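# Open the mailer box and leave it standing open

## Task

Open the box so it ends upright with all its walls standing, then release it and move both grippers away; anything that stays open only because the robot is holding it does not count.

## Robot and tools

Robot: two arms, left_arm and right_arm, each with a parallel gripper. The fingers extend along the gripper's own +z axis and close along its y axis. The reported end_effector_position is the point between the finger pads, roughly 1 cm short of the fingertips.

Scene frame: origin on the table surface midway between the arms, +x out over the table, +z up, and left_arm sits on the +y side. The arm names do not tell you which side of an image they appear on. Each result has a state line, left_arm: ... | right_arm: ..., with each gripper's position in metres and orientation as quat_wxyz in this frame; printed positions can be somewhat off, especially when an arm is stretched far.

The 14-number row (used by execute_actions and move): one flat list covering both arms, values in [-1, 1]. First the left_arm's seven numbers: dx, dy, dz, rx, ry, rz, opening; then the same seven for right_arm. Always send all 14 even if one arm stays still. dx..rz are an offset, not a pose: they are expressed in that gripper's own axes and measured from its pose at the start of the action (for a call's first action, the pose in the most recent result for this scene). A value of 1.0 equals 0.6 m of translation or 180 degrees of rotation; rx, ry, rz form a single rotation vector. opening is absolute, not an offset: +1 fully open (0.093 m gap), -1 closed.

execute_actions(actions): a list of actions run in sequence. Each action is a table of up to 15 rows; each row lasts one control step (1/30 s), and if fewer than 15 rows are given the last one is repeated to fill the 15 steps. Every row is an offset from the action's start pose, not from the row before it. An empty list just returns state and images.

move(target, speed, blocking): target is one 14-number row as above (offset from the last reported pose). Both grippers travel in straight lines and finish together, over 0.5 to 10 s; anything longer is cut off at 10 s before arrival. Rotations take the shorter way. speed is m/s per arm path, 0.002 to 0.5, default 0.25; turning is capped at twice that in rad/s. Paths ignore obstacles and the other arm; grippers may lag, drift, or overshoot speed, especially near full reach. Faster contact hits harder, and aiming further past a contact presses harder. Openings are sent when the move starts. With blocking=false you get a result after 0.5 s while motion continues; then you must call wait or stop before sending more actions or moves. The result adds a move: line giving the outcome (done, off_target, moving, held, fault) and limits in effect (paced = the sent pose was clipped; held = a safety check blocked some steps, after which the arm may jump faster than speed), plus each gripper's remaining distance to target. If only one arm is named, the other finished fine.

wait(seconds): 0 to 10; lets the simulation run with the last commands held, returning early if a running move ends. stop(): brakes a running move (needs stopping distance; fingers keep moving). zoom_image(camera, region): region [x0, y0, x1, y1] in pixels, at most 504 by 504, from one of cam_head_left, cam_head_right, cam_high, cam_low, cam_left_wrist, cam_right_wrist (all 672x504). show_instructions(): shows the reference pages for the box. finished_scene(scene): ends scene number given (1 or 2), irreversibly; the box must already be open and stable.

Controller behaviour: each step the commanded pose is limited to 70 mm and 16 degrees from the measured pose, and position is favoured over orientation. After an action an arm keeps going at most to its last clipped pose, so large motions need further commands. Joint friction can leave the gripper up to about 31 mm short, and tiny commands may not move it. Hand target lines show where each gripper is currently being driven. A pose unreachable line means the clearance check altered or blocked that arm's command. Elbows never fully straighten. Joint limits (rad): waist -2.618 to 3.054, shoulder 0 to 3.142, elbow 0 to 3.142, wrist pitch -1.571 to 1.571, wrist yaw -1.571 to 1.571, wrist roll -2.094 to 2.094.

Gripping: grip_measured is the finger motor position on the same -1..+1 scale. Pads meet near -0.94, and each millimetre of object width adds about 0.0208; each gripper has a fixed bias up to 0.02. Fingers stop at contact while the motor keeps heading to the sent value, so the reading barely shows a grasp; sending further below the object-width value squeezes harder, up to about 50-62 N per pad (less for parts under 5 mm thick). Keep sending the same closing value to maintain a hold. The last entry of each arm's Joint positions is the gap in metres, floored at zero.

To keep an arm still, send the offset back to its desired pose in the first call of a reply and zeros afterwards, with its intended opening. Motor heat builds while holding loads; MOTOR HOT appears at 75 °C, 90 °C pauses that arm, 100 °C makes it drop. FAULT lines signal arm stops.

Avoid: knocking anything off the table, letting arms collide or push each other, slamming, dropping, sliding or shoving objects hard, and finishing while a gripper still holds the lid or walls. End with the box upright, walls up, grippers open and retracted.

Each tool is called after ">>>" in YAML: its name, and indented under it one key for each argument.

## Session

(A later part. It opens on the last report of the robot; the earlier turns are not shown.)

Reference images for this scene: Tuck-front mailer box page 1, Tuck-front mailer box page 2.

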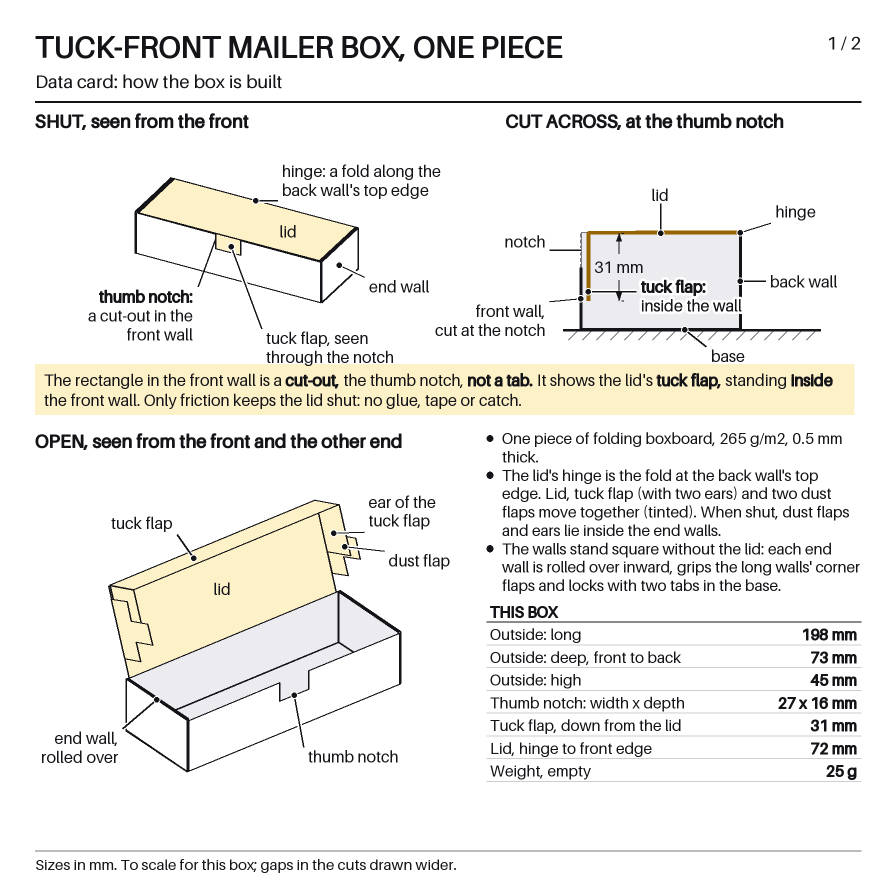

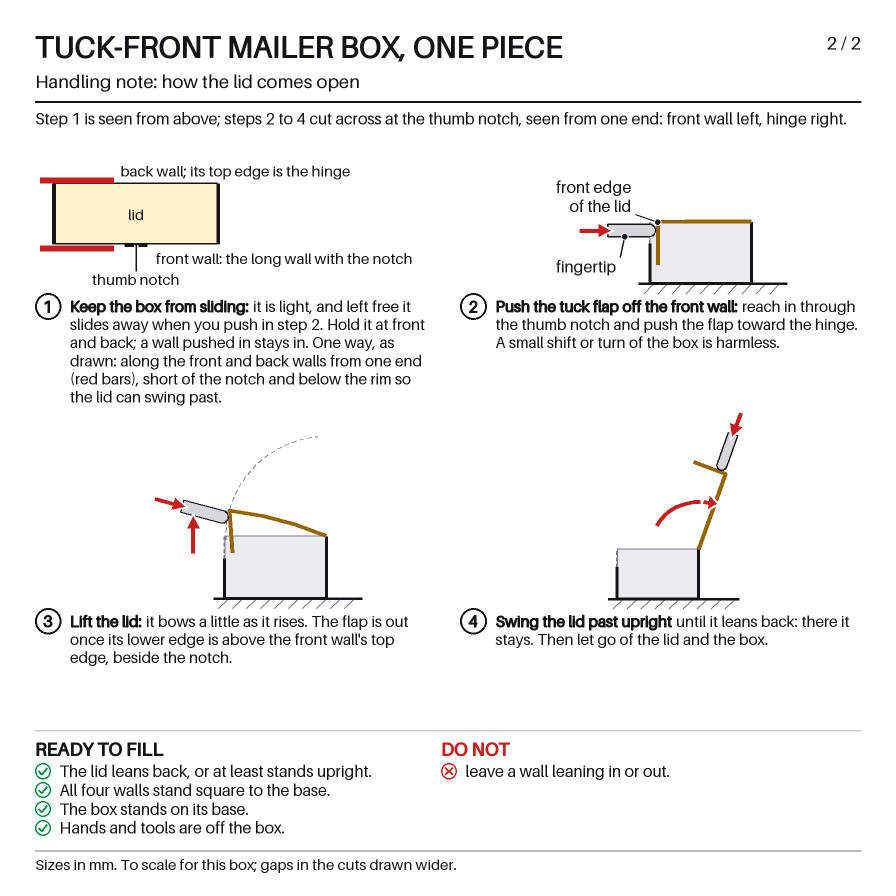

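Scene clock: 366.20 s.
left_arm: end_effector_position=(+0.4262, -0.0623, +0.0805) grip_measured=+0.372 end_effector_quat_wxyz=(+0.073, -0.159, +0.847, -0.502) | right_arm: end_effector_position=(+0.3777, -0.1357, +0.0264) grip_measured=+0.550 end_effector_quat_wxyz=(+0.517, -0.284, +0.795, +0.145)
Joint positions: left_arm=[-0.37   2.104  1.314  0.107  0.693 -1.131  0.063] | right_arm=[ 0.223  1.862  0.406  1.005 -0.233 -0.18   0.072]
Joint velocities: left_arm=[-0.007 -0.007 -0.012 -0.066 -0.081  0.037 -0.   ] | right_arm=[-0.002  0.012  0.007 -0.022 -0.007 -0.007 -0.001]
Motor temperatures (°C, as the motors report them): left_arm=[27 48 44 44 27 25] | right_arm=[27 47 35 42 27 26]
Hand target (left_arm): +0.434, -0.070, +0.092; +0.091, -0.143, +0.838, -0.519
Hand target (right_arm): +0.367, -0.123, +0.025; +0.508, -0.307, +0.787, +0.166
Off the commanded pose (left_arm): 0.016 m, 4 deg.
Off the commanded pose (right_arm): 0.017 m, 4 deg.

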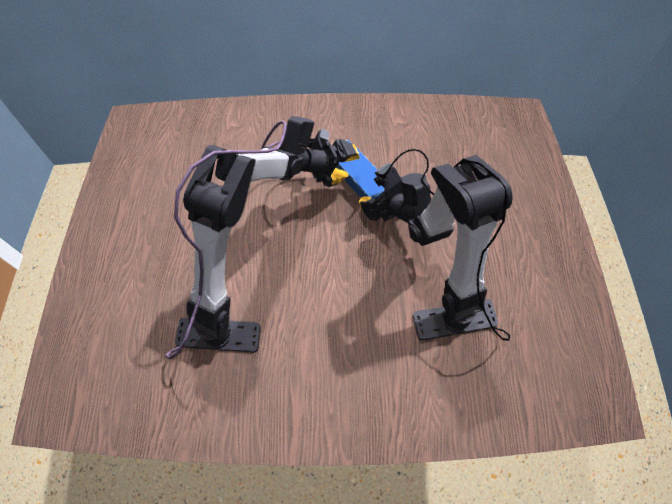

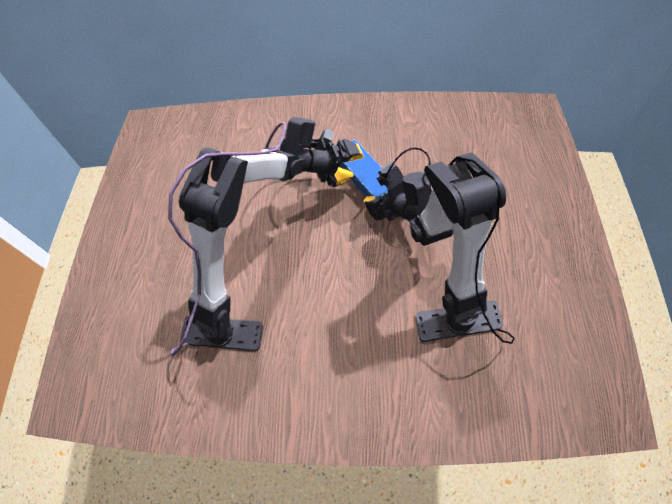

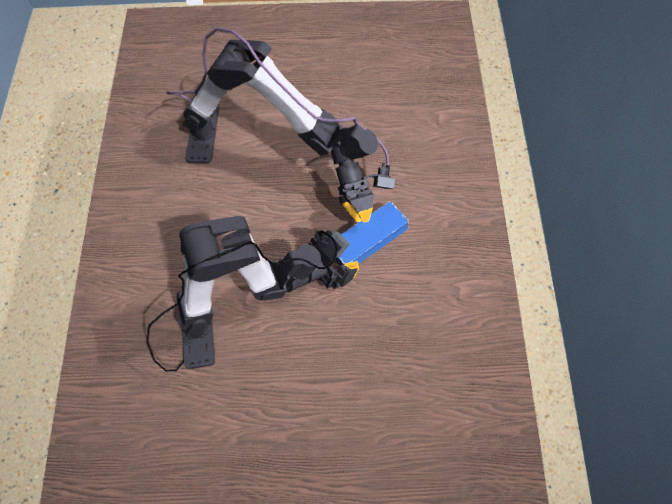

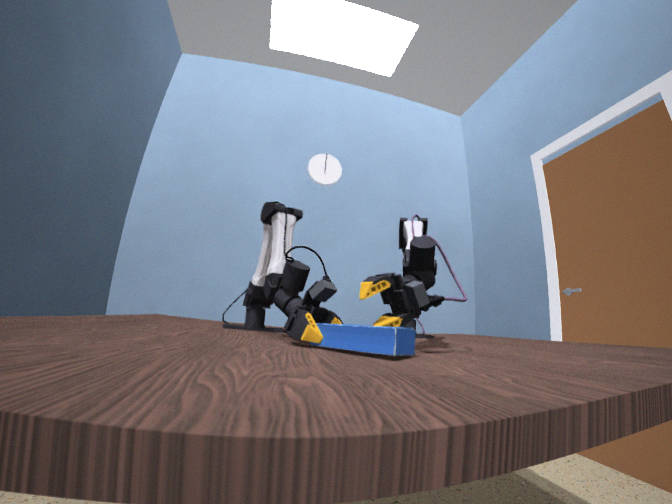

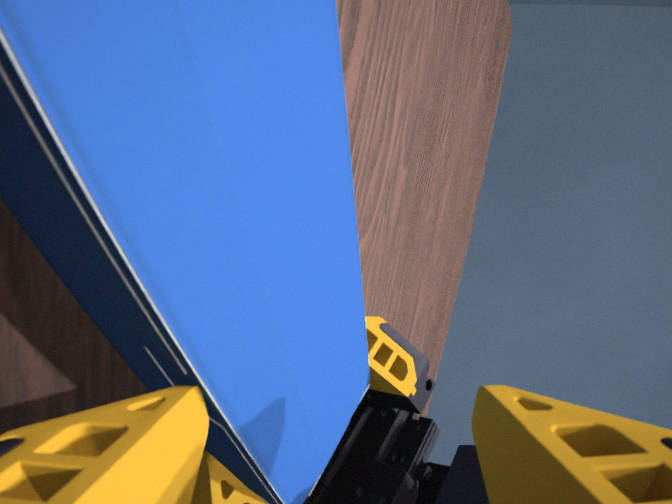

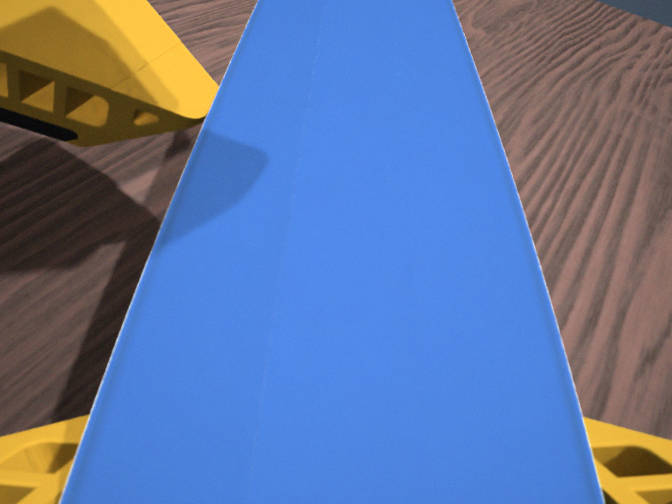

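>>> execute_actions:
  actions:
    - [[-0.008,-0.025,0.006,0.015,-0.004,0.012,0.31,0.012,0.028,0,-0.02,0,-0.012,0.53]]
    - [[-0.008,-0.025,0.006,0.015,-0.004,0.012,0.25,0.012,0.028,0,-0.02,0,-0.012,0.53]]
    - [[-0.008,-0.025,0.006,0.015,-0.004,0.012,0.19,0.012,0.028,0,-0.02,0,-0.012,0.53]]

Scene clock: 369.93 s.
left_arm: end_effector_position=(+0.4297, -0.0609, +0.0803) grip_measured=+0.192 end_effector_quat_wxyz=(+0.083, -0.162, +0.848, -0.498) | right_arm: end_effector_position=(+0.3835, -0.1359, +0.0294) grip_measured=+0.536 end_effector_quat_wxyz=(+0.538, -0.287, +0.781, +0.135)
Joint positions: left_arm=[-0.37   2.104  1.314  0.114  0.672 -1.131  0.054] | right_arm=[ 0.223  1.901  0.406  1.088 -0.219 -0.199  0.071]
Joint velocities: left_arm=[-0.002  0.002 -0.017 -0.022 -0.051 -0.007 -0.001] | right_arm=[-0.032  0.007 -0.022 -0.125 -0.066  0.037 -0.   ]
Motor temperatures (°C, as the motors report them): left_arm=[27 48 44 44 27 25] | right_arm=[27 47 35 42 28 27]
Hand target (left_arm): +0.436, -0.069, +0.092; +0.098, -0.146, +0.838, -0.517
Hand target (right_arm): +0.370, -0.125, +0.021; +0.524, -0.316, +0.776, +0.153
Off the commanded pose (left_arm): 0.016 m, 4 deg.
Off the commanded pose (right_arm): 0.020 m, 4 deg.

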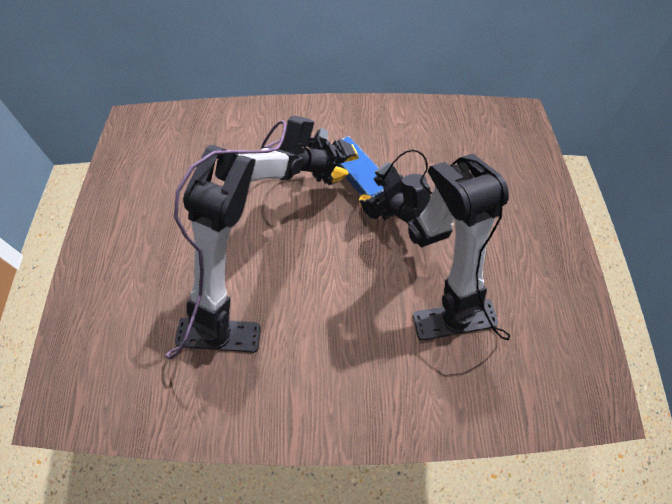

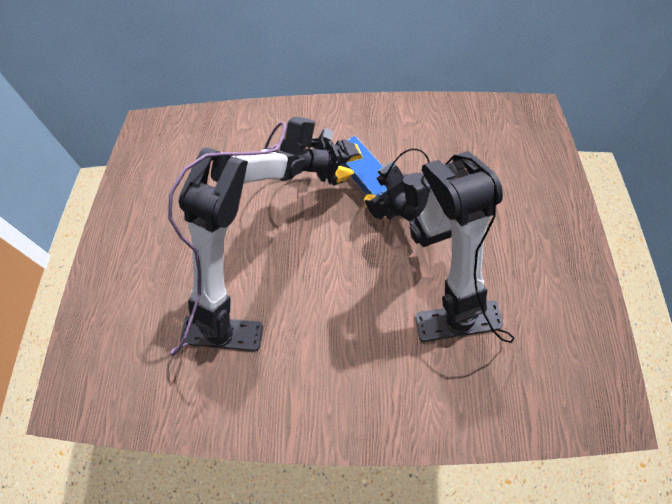

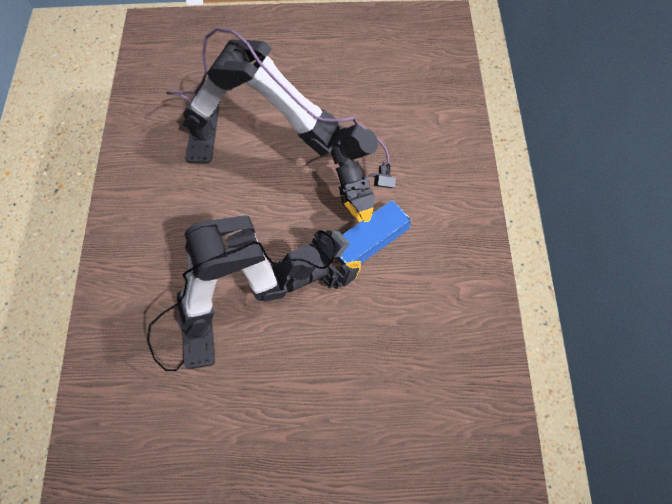

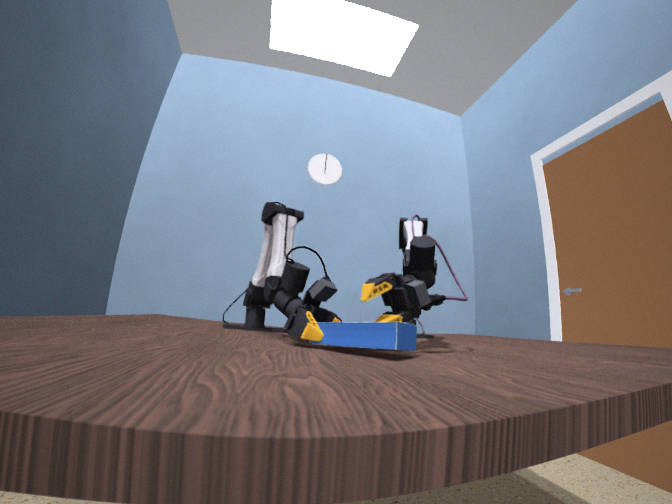

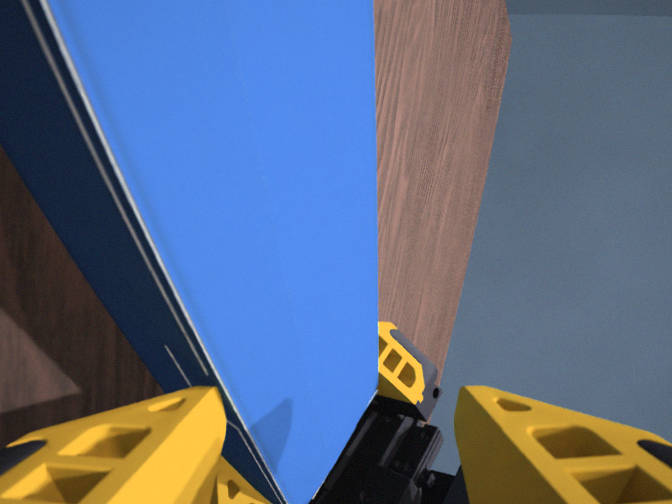

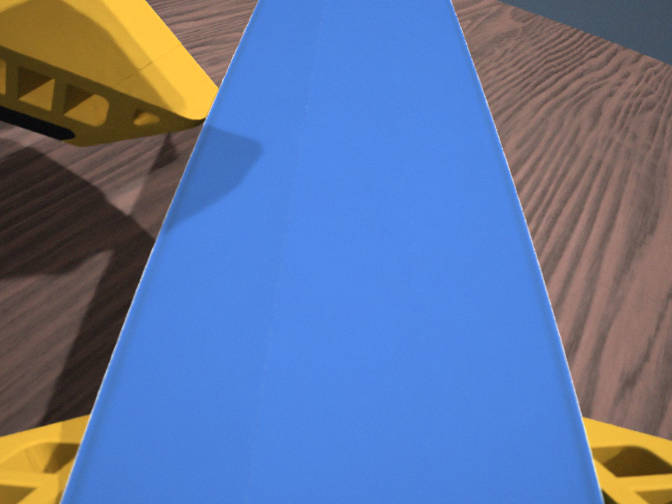

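>>> execute_actions:
  actions:
    - [[-0.008,-0.025,0.006,0.015,-0.004,0.012,0.19,0,0.028,0,-0.02,0.014,-0.008,0.5]]
    - [[-0.008,-0.025,0.006,0.015,-0.004,0.012,0.19,0,0.028,0,-0.02,0.014,-0.008,0.5]]
    - [[-0.008,-0.025,0.006,0.015,-0.004,0.012,0.19,0,0.028,0,-0.02,0.014,-0.008,0.5]]

Scene clock: 373.47 s.
left_arm: end_effector_position=(+0.4403, -0.0660, +0.0969) grip_measured=+0.192 end_effector_quat_wxyz=(+0.117, -0.141, +0.833, -0.523) | right_arm: end_effector_position=(+0.3594, -0.1194, +0.0252) grip_measured=+0.508 end_effector_quat_wxyz=(+0.489, -0.324, +0.796, +0.153)
Joint positions: left_arm=[-0.37   2.104  1.314  0.213  0.675 -1.131  0.054] | right_arm=[ 0.274  1.79   0.406  0.87  -0.245 -0.219  0.07 ]
Joint velocities: left_arm=[-0.017  0.002  0.007 -0.007 -0.066 -0.022  0.001] | right_arm=[ 0.002  0.012 -0.002  0.007  0.007 -0.022 -0.001]
Motor temperatures (°C, as the motors report them): left_arm=[27 48 44 45 27 25] | right_arm=[27 47 35 42 28 27]
Hand target (left_arm): +0.443, -0.072, +0.101; +0.120, -0.135, +0.829, -0.529
Hand target (right_arm): +0.359, -0.115, +0.024; +0.479, -0.335, +0.796, +0.154
Off the commanded pose (left_arm): 0.008 m, 1 deg.
Off the commanded pose (right_arm): 0.005 m, 2 deg.

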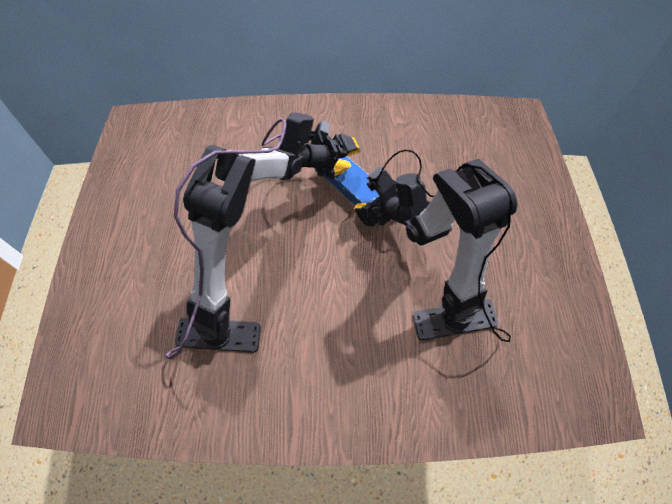

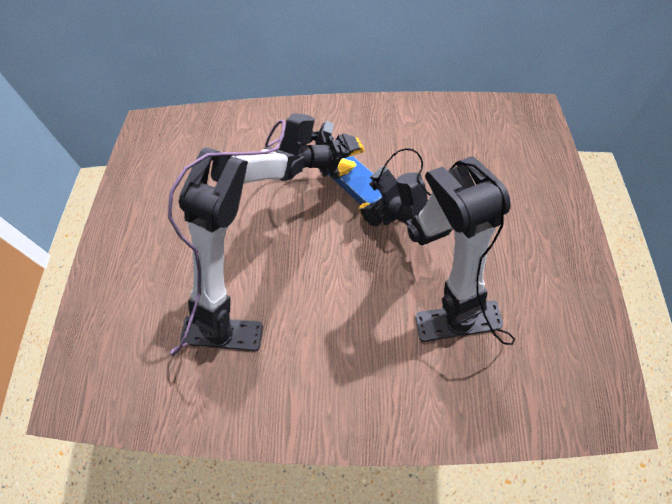

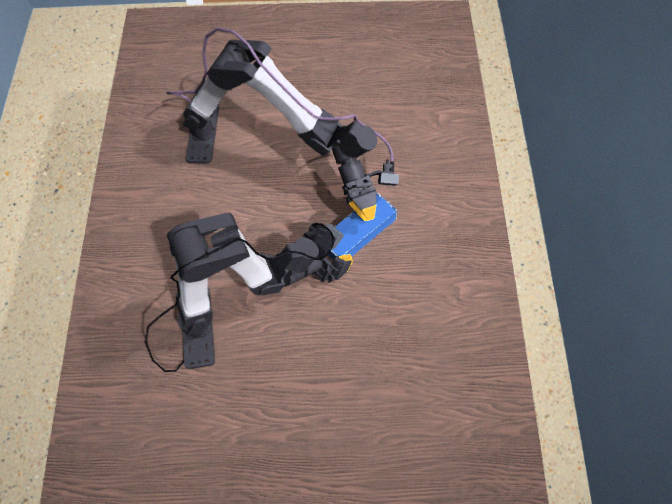

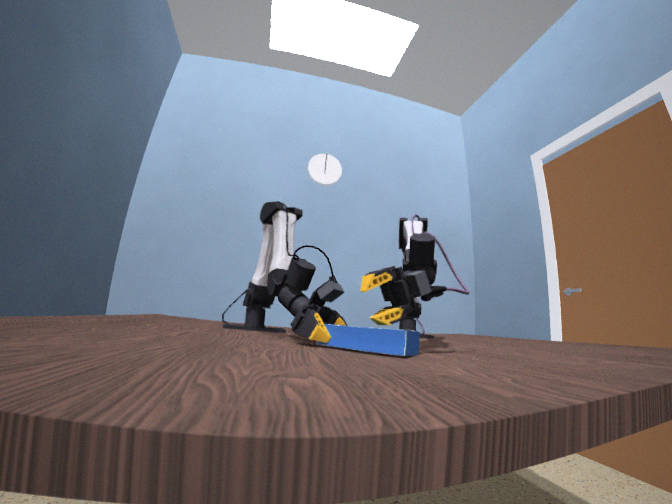

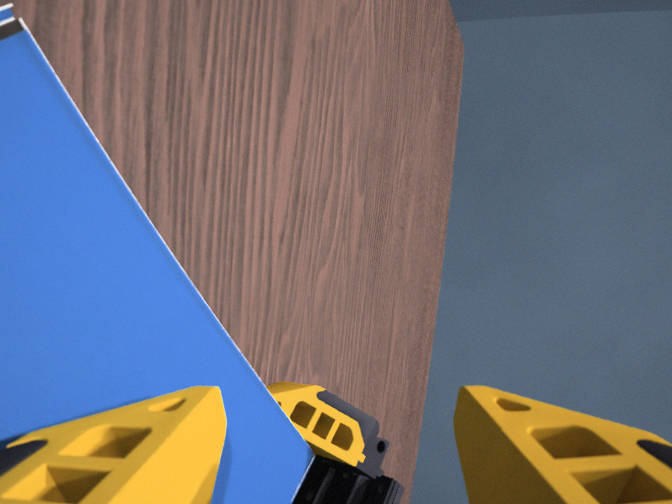

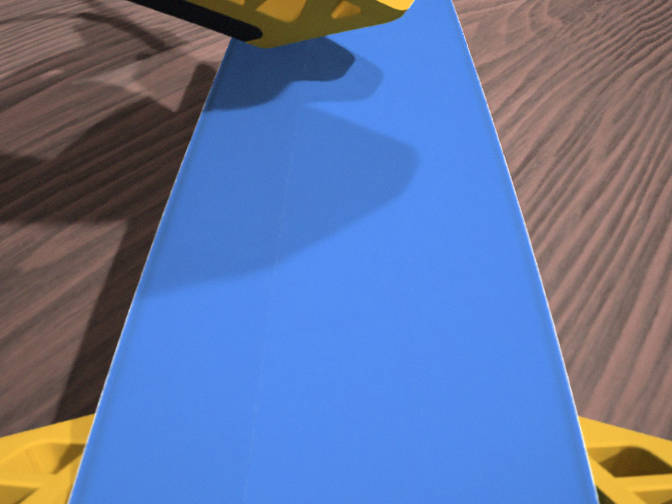

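>>> show_instructions:

Reference images for this scene: Tuck-front mailer box page 1, Tuck-front mailer box page 2.

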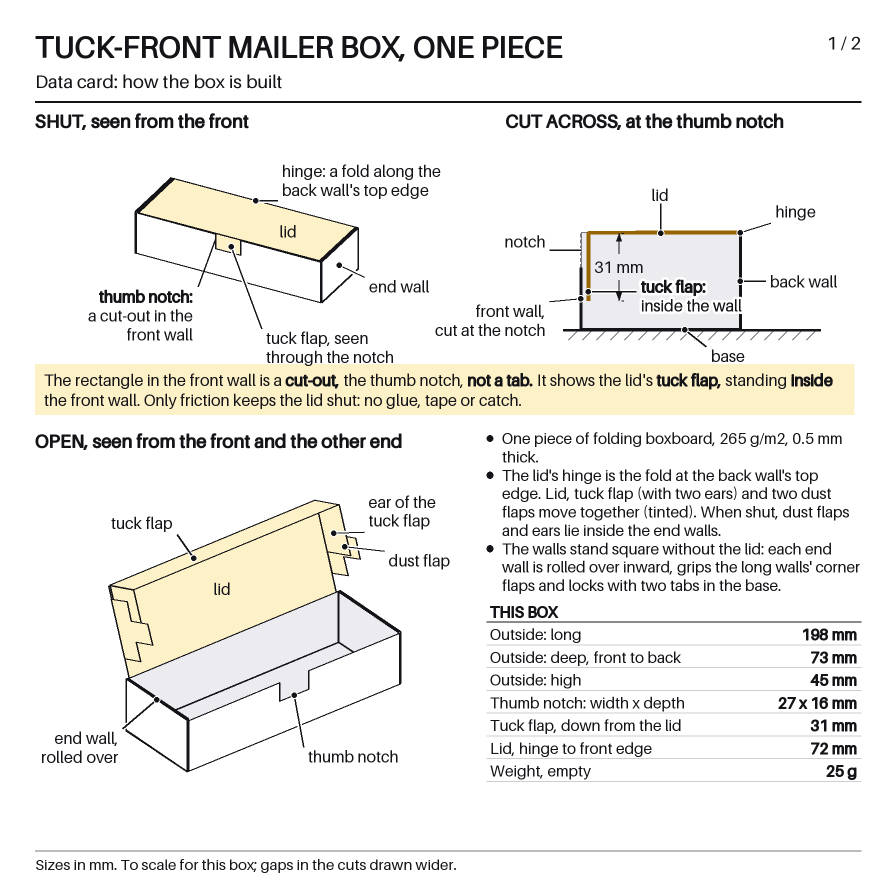

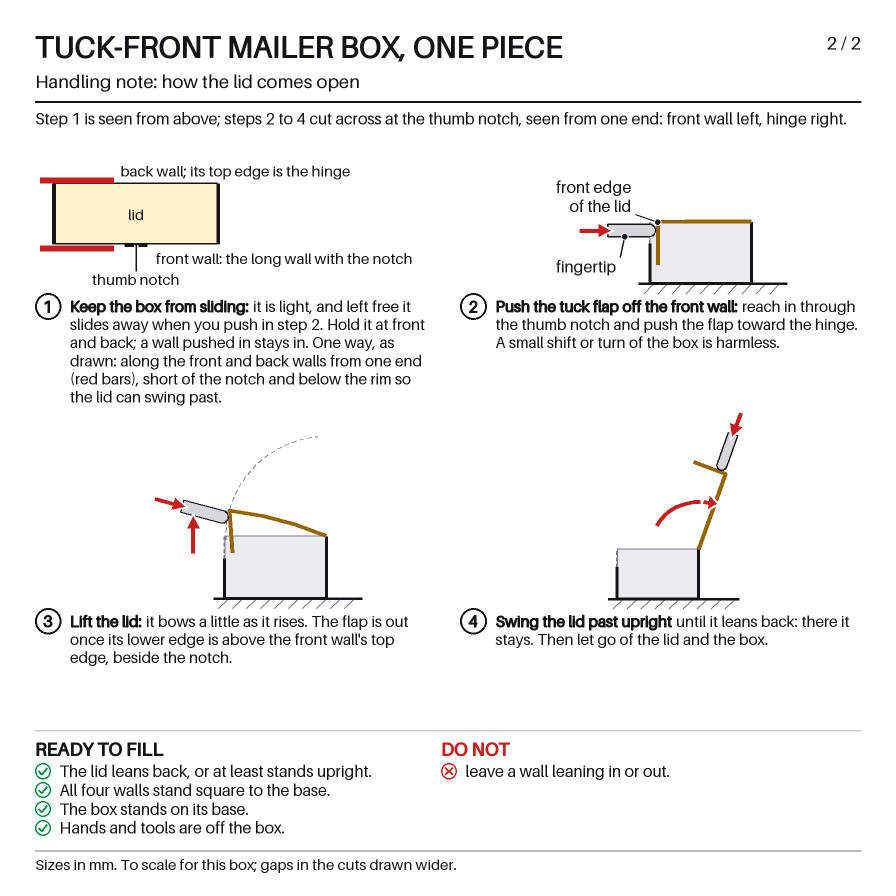

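>>> move:
  target: [0,0,0,0,0,0,0.19,0,-0.075,0,0.035,0,0.004,0.52]
  speed: 0.06

>>> move:
  target: [0.02,0.02,0,-0.038,0,-0.01,0.95,0,0,0,0,0,0,0.52]
  speed: 0.06

Scene clock: 379.77 s.
left_arm: end_effector_position=(+0.4405, -0.0661, +0.0972) grip_measured=+0.192 end_effector_quat_wxyz=(+0.118, -0.140, +0.832, -0.523) | right_arm: end_effector_position=(+0.3805, -0.1507, +0.0268) grip_measured=+0.521 end_effector_quat_wxyz=(+0.500, -0.292, +0.806, +0.120)
Joint positions: left_arm=[-0.37   2.104  1.314  0.214  0.675 -1.131  0.054] | right_arm=[ 0.186  1.798  0.421  0.872 -0.229 -0.238  0.07 ]
Joint velocities: left_arm=[ 0.007 -0.017 -0.002  0.007 -0.037 -0.022 -0.001] | right_arm=[-0.017  0.002 -0.022  0.095  0.051 -0.007 -0.   ]
Motor temperatures (°C, as the motors report them): left_arm=[27 48 44 44 27 25] | right_arm=[27 47 36 41 27 27]
Hand target (left_arm): +0.440, -0.066, +0.097; +0.117, -0.141, +0.833, -0.523
Hand target (right_arm): +0.389, -0.153, +0.029; +0.505, -0.291, +0.805, +0.111
Off the commanded pose (left_arm): 0.000 m, 0 deg.
Off the commanded pose (right_arm): 0.009 m, 1 deg.
move: done

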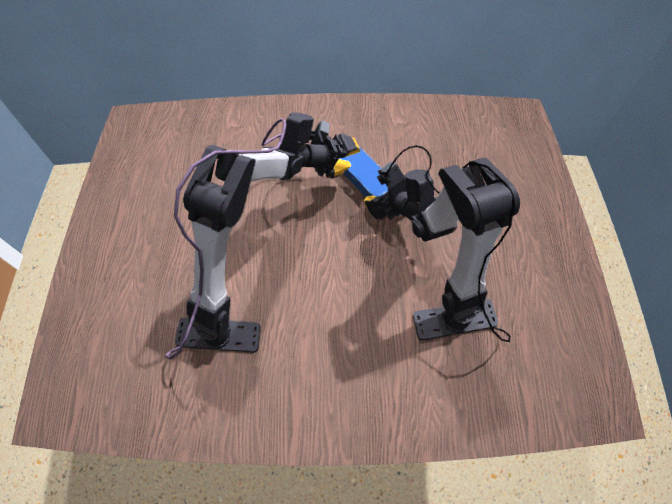

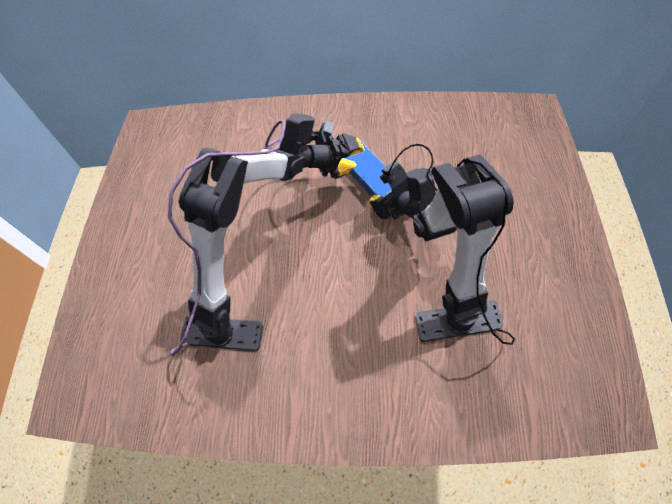

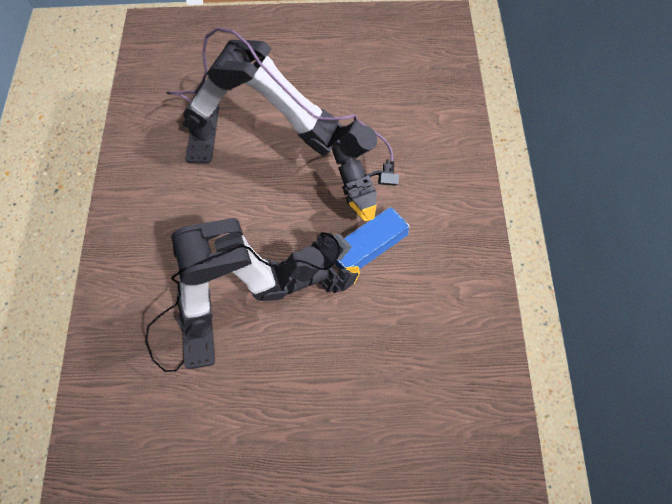

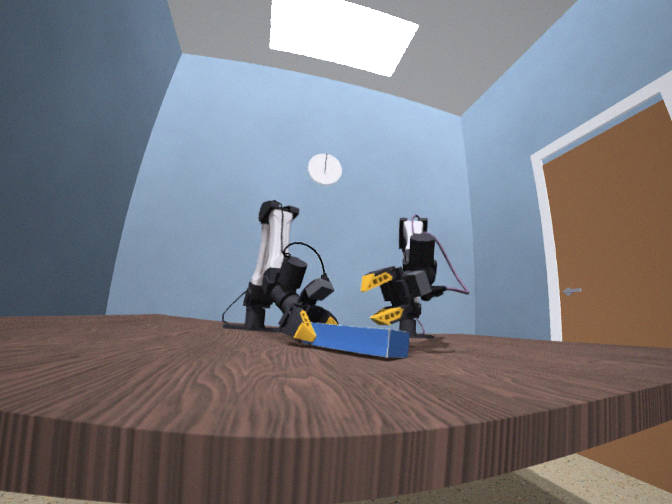

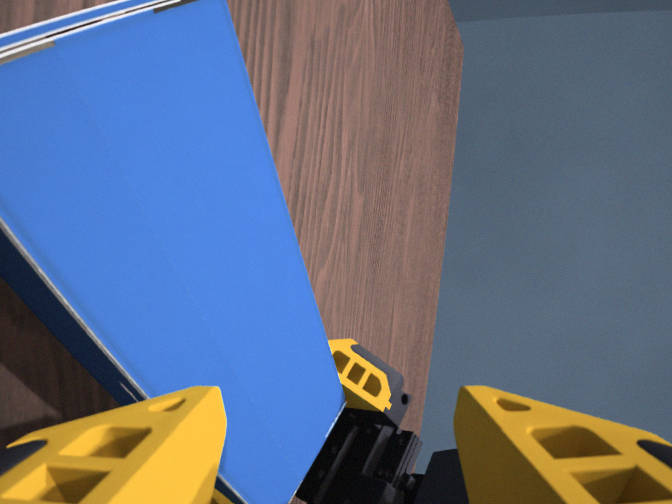

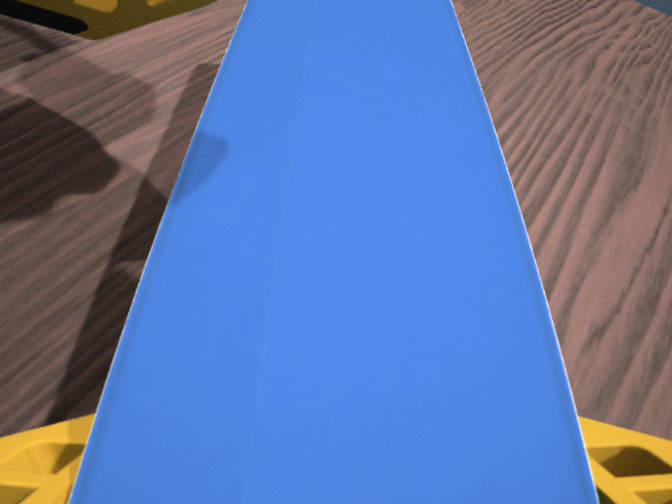

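Scene clock: 381.17 s.
left_arm: end_effector_position=(+0.4264, -0.0591, +0.0674) grip_measured=+0.948 end_effector_quat_wxyz=(+0.088, -0.173, +0.863, -0.467) | right_arm: end_effector_position=(+0.3805, -0.1507, +0.0268) grip_measured=+0.521 end_effector_quat_wxyz=(+0.500, -0.292, +0.806, +0.120)
Joint positions: left_arm=[-0.386  2.104  1.314  0.06   0.606 -1.111  0.091] | right_arm=[ 0.186  1.798  0.421  0.872 -0.229 -0.238  0.07 ]
Joint velocities: left_arm=[-0.012 -0.002  0.007 -0.081  0.007  0.022  0.   ] | right_arm=[-0.007 -0.017 -0.022 -0.051 -0.022  0.007 -0.   ]
Motor temperatures (°C, as the motors report them): left_arm=[27 49 44 44 27 25] | right_arm=[27 47 36 41 27 27]
Hand target (left_arm): +0.428, -0.065, +0.085; +0.102, -0.160, +0.860, -0.474
Hand target (right_arm): +0.381, -0.151, +0.027; +0.500, -0.292, +0.806, +0.120
Off the commanded pose (left_arm): 0.019 m, 2 deg.
Off the commanded pose (right_arm): 0.000 m, 0 deg.
move: off_target (left_arm)

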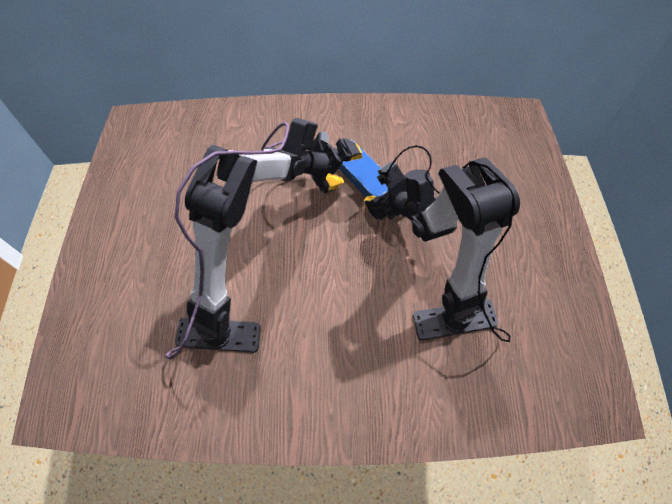

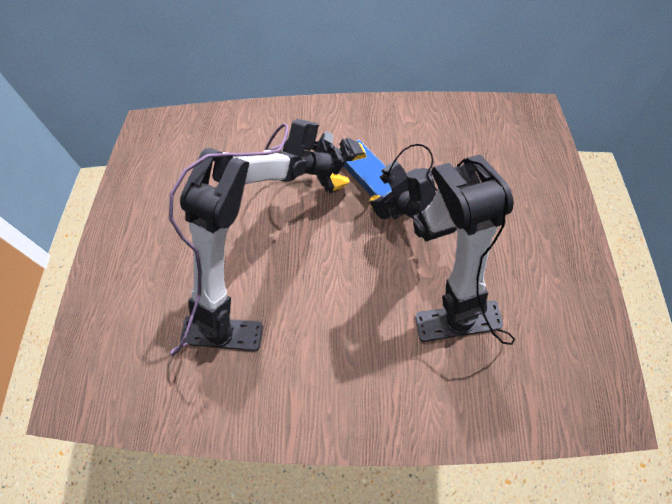

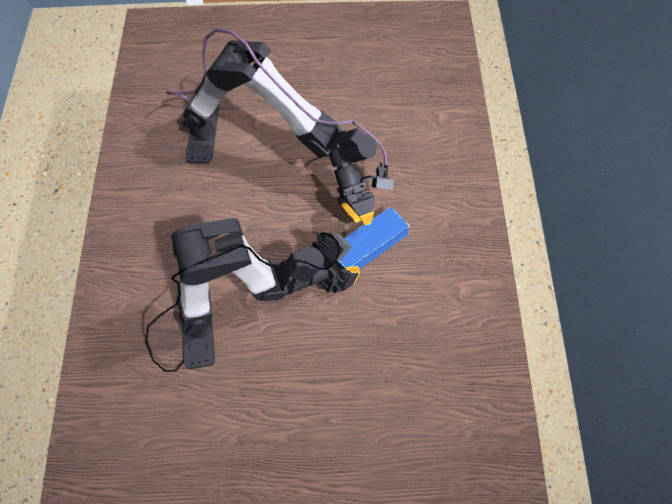

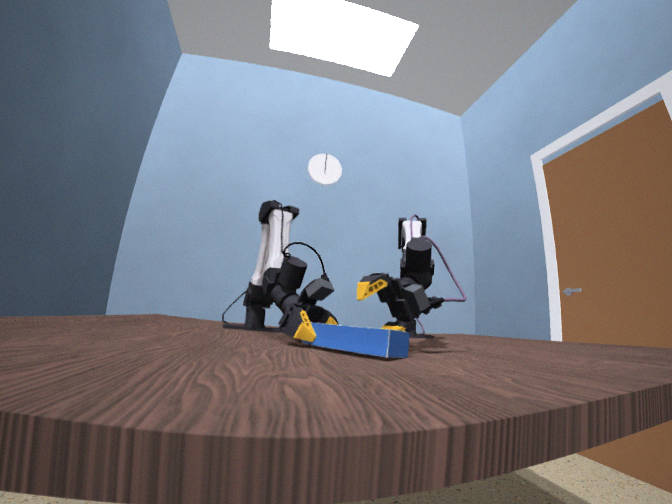

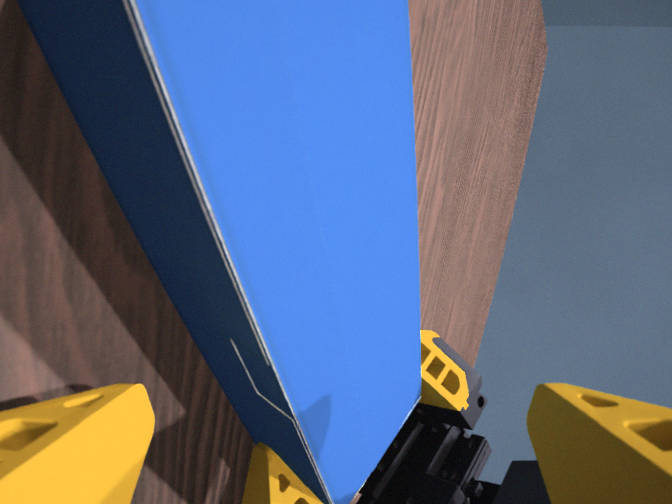

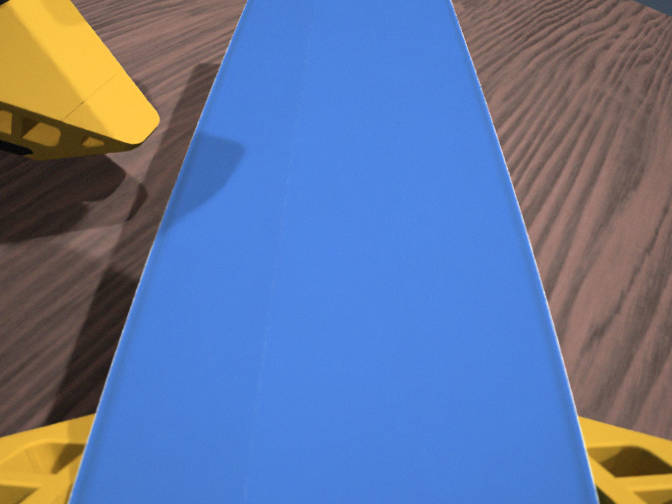

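>>> execute_actions:
  actions:
    - [[0,-0.02,0,0.008,0,0,0.4,0,0,0,0,0,0,0.52]]
    - [[0,-0.02,0,0.008,0,0,0.4,0,0.022,0,-0.008,0,0,0.52]]
    - [[0,-0.02,0,0.008,0,0,0.4,0,0.022,0,-0.008,0,0,0.52]]

Scene clock: 385.40 s.
left_arm: end_effector_position=(+0.4271, -0.0593, +0.0682) grip_measured=+0.402 end_effector_quat_wxyz=(+0.082, -0.188, +0.859, -0.470) | right_arm: end_effector_position=(+0.3748, -0.1375, +0.0266) grip_measured=+0.521 end_effector_quat_wxyz=(+0.498, -0.299, +0.804, +0.127)
Joint positions: left_arm=[-0.386  2.104  1.314  0.065  0.605 -1.147  0.064] | right_arm=[ 0.23   1.798  0.421  0.873 -0.211 -0.221  0.07 ]
Joint velocities: left_arm=[ 0.007  0.012  0.007  0.007  0.022  0.022 -0.001] | right_arm=[-0.007  0.002 -0.012  0.007 -0.022 -0.037 -0.001]
Motor temperatures (°C, as the motors report them): left_arm=[27 49 44 44 27 25] | right_arm=[27 47 36 42 27 27]
Hand target (left_arm): +0.430, -0.065, +0.078; +0.087, -0.181, +0.854, -0.480
Hand target (right_arm): +0.368, -0.131, +0.025; +0.494, -0.306, +0.802, +0.137
Off the commanded pose (left_arm): 0.012 m, 2 deg.
Off the commanded pose (right_arm): 0.009 m, 1 deg.

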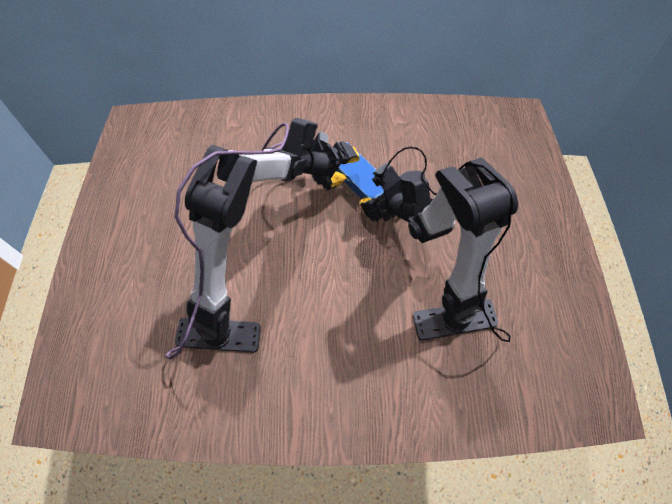

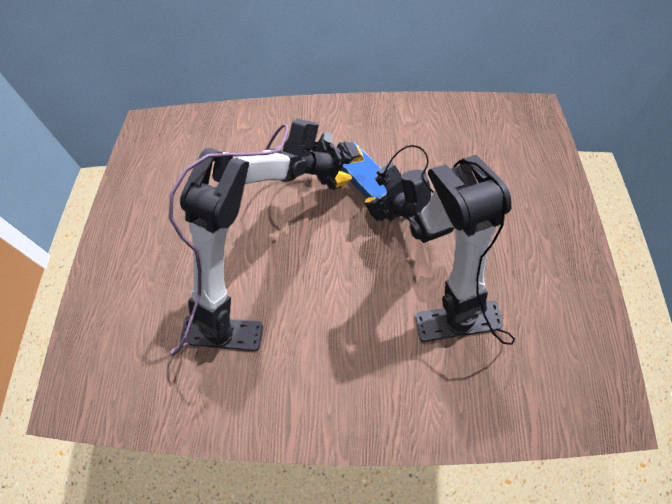

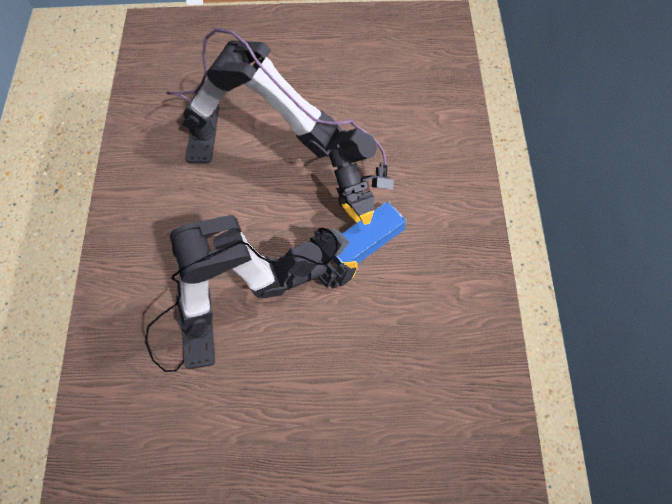

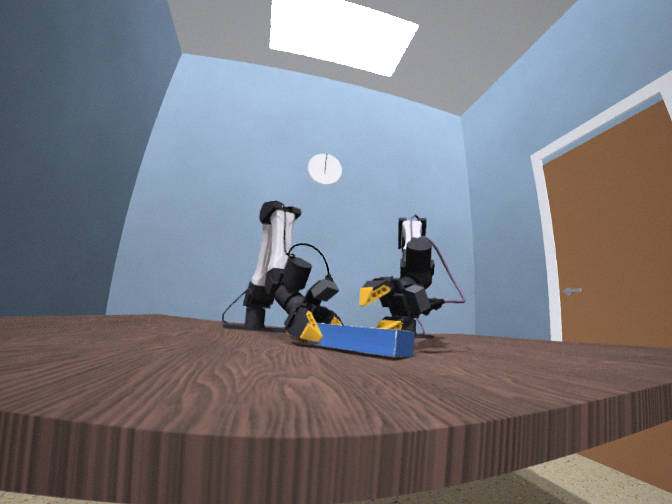

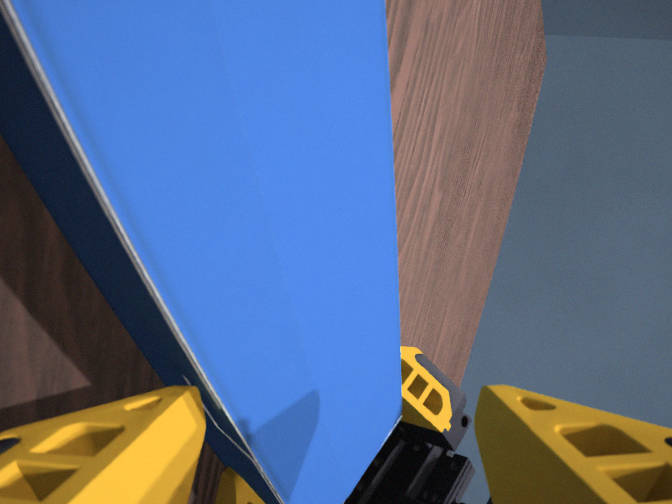

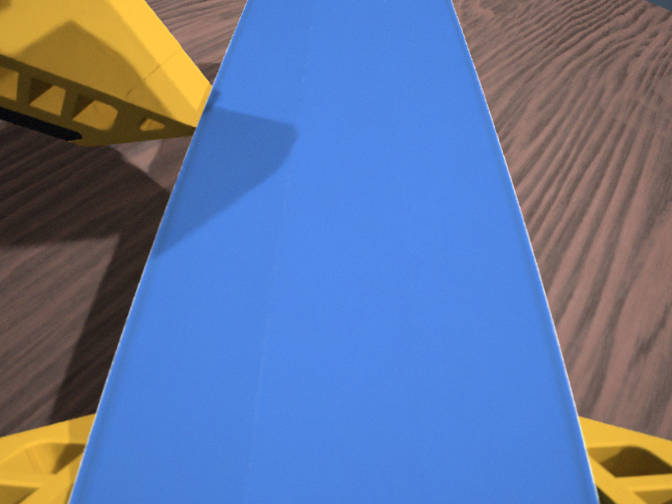

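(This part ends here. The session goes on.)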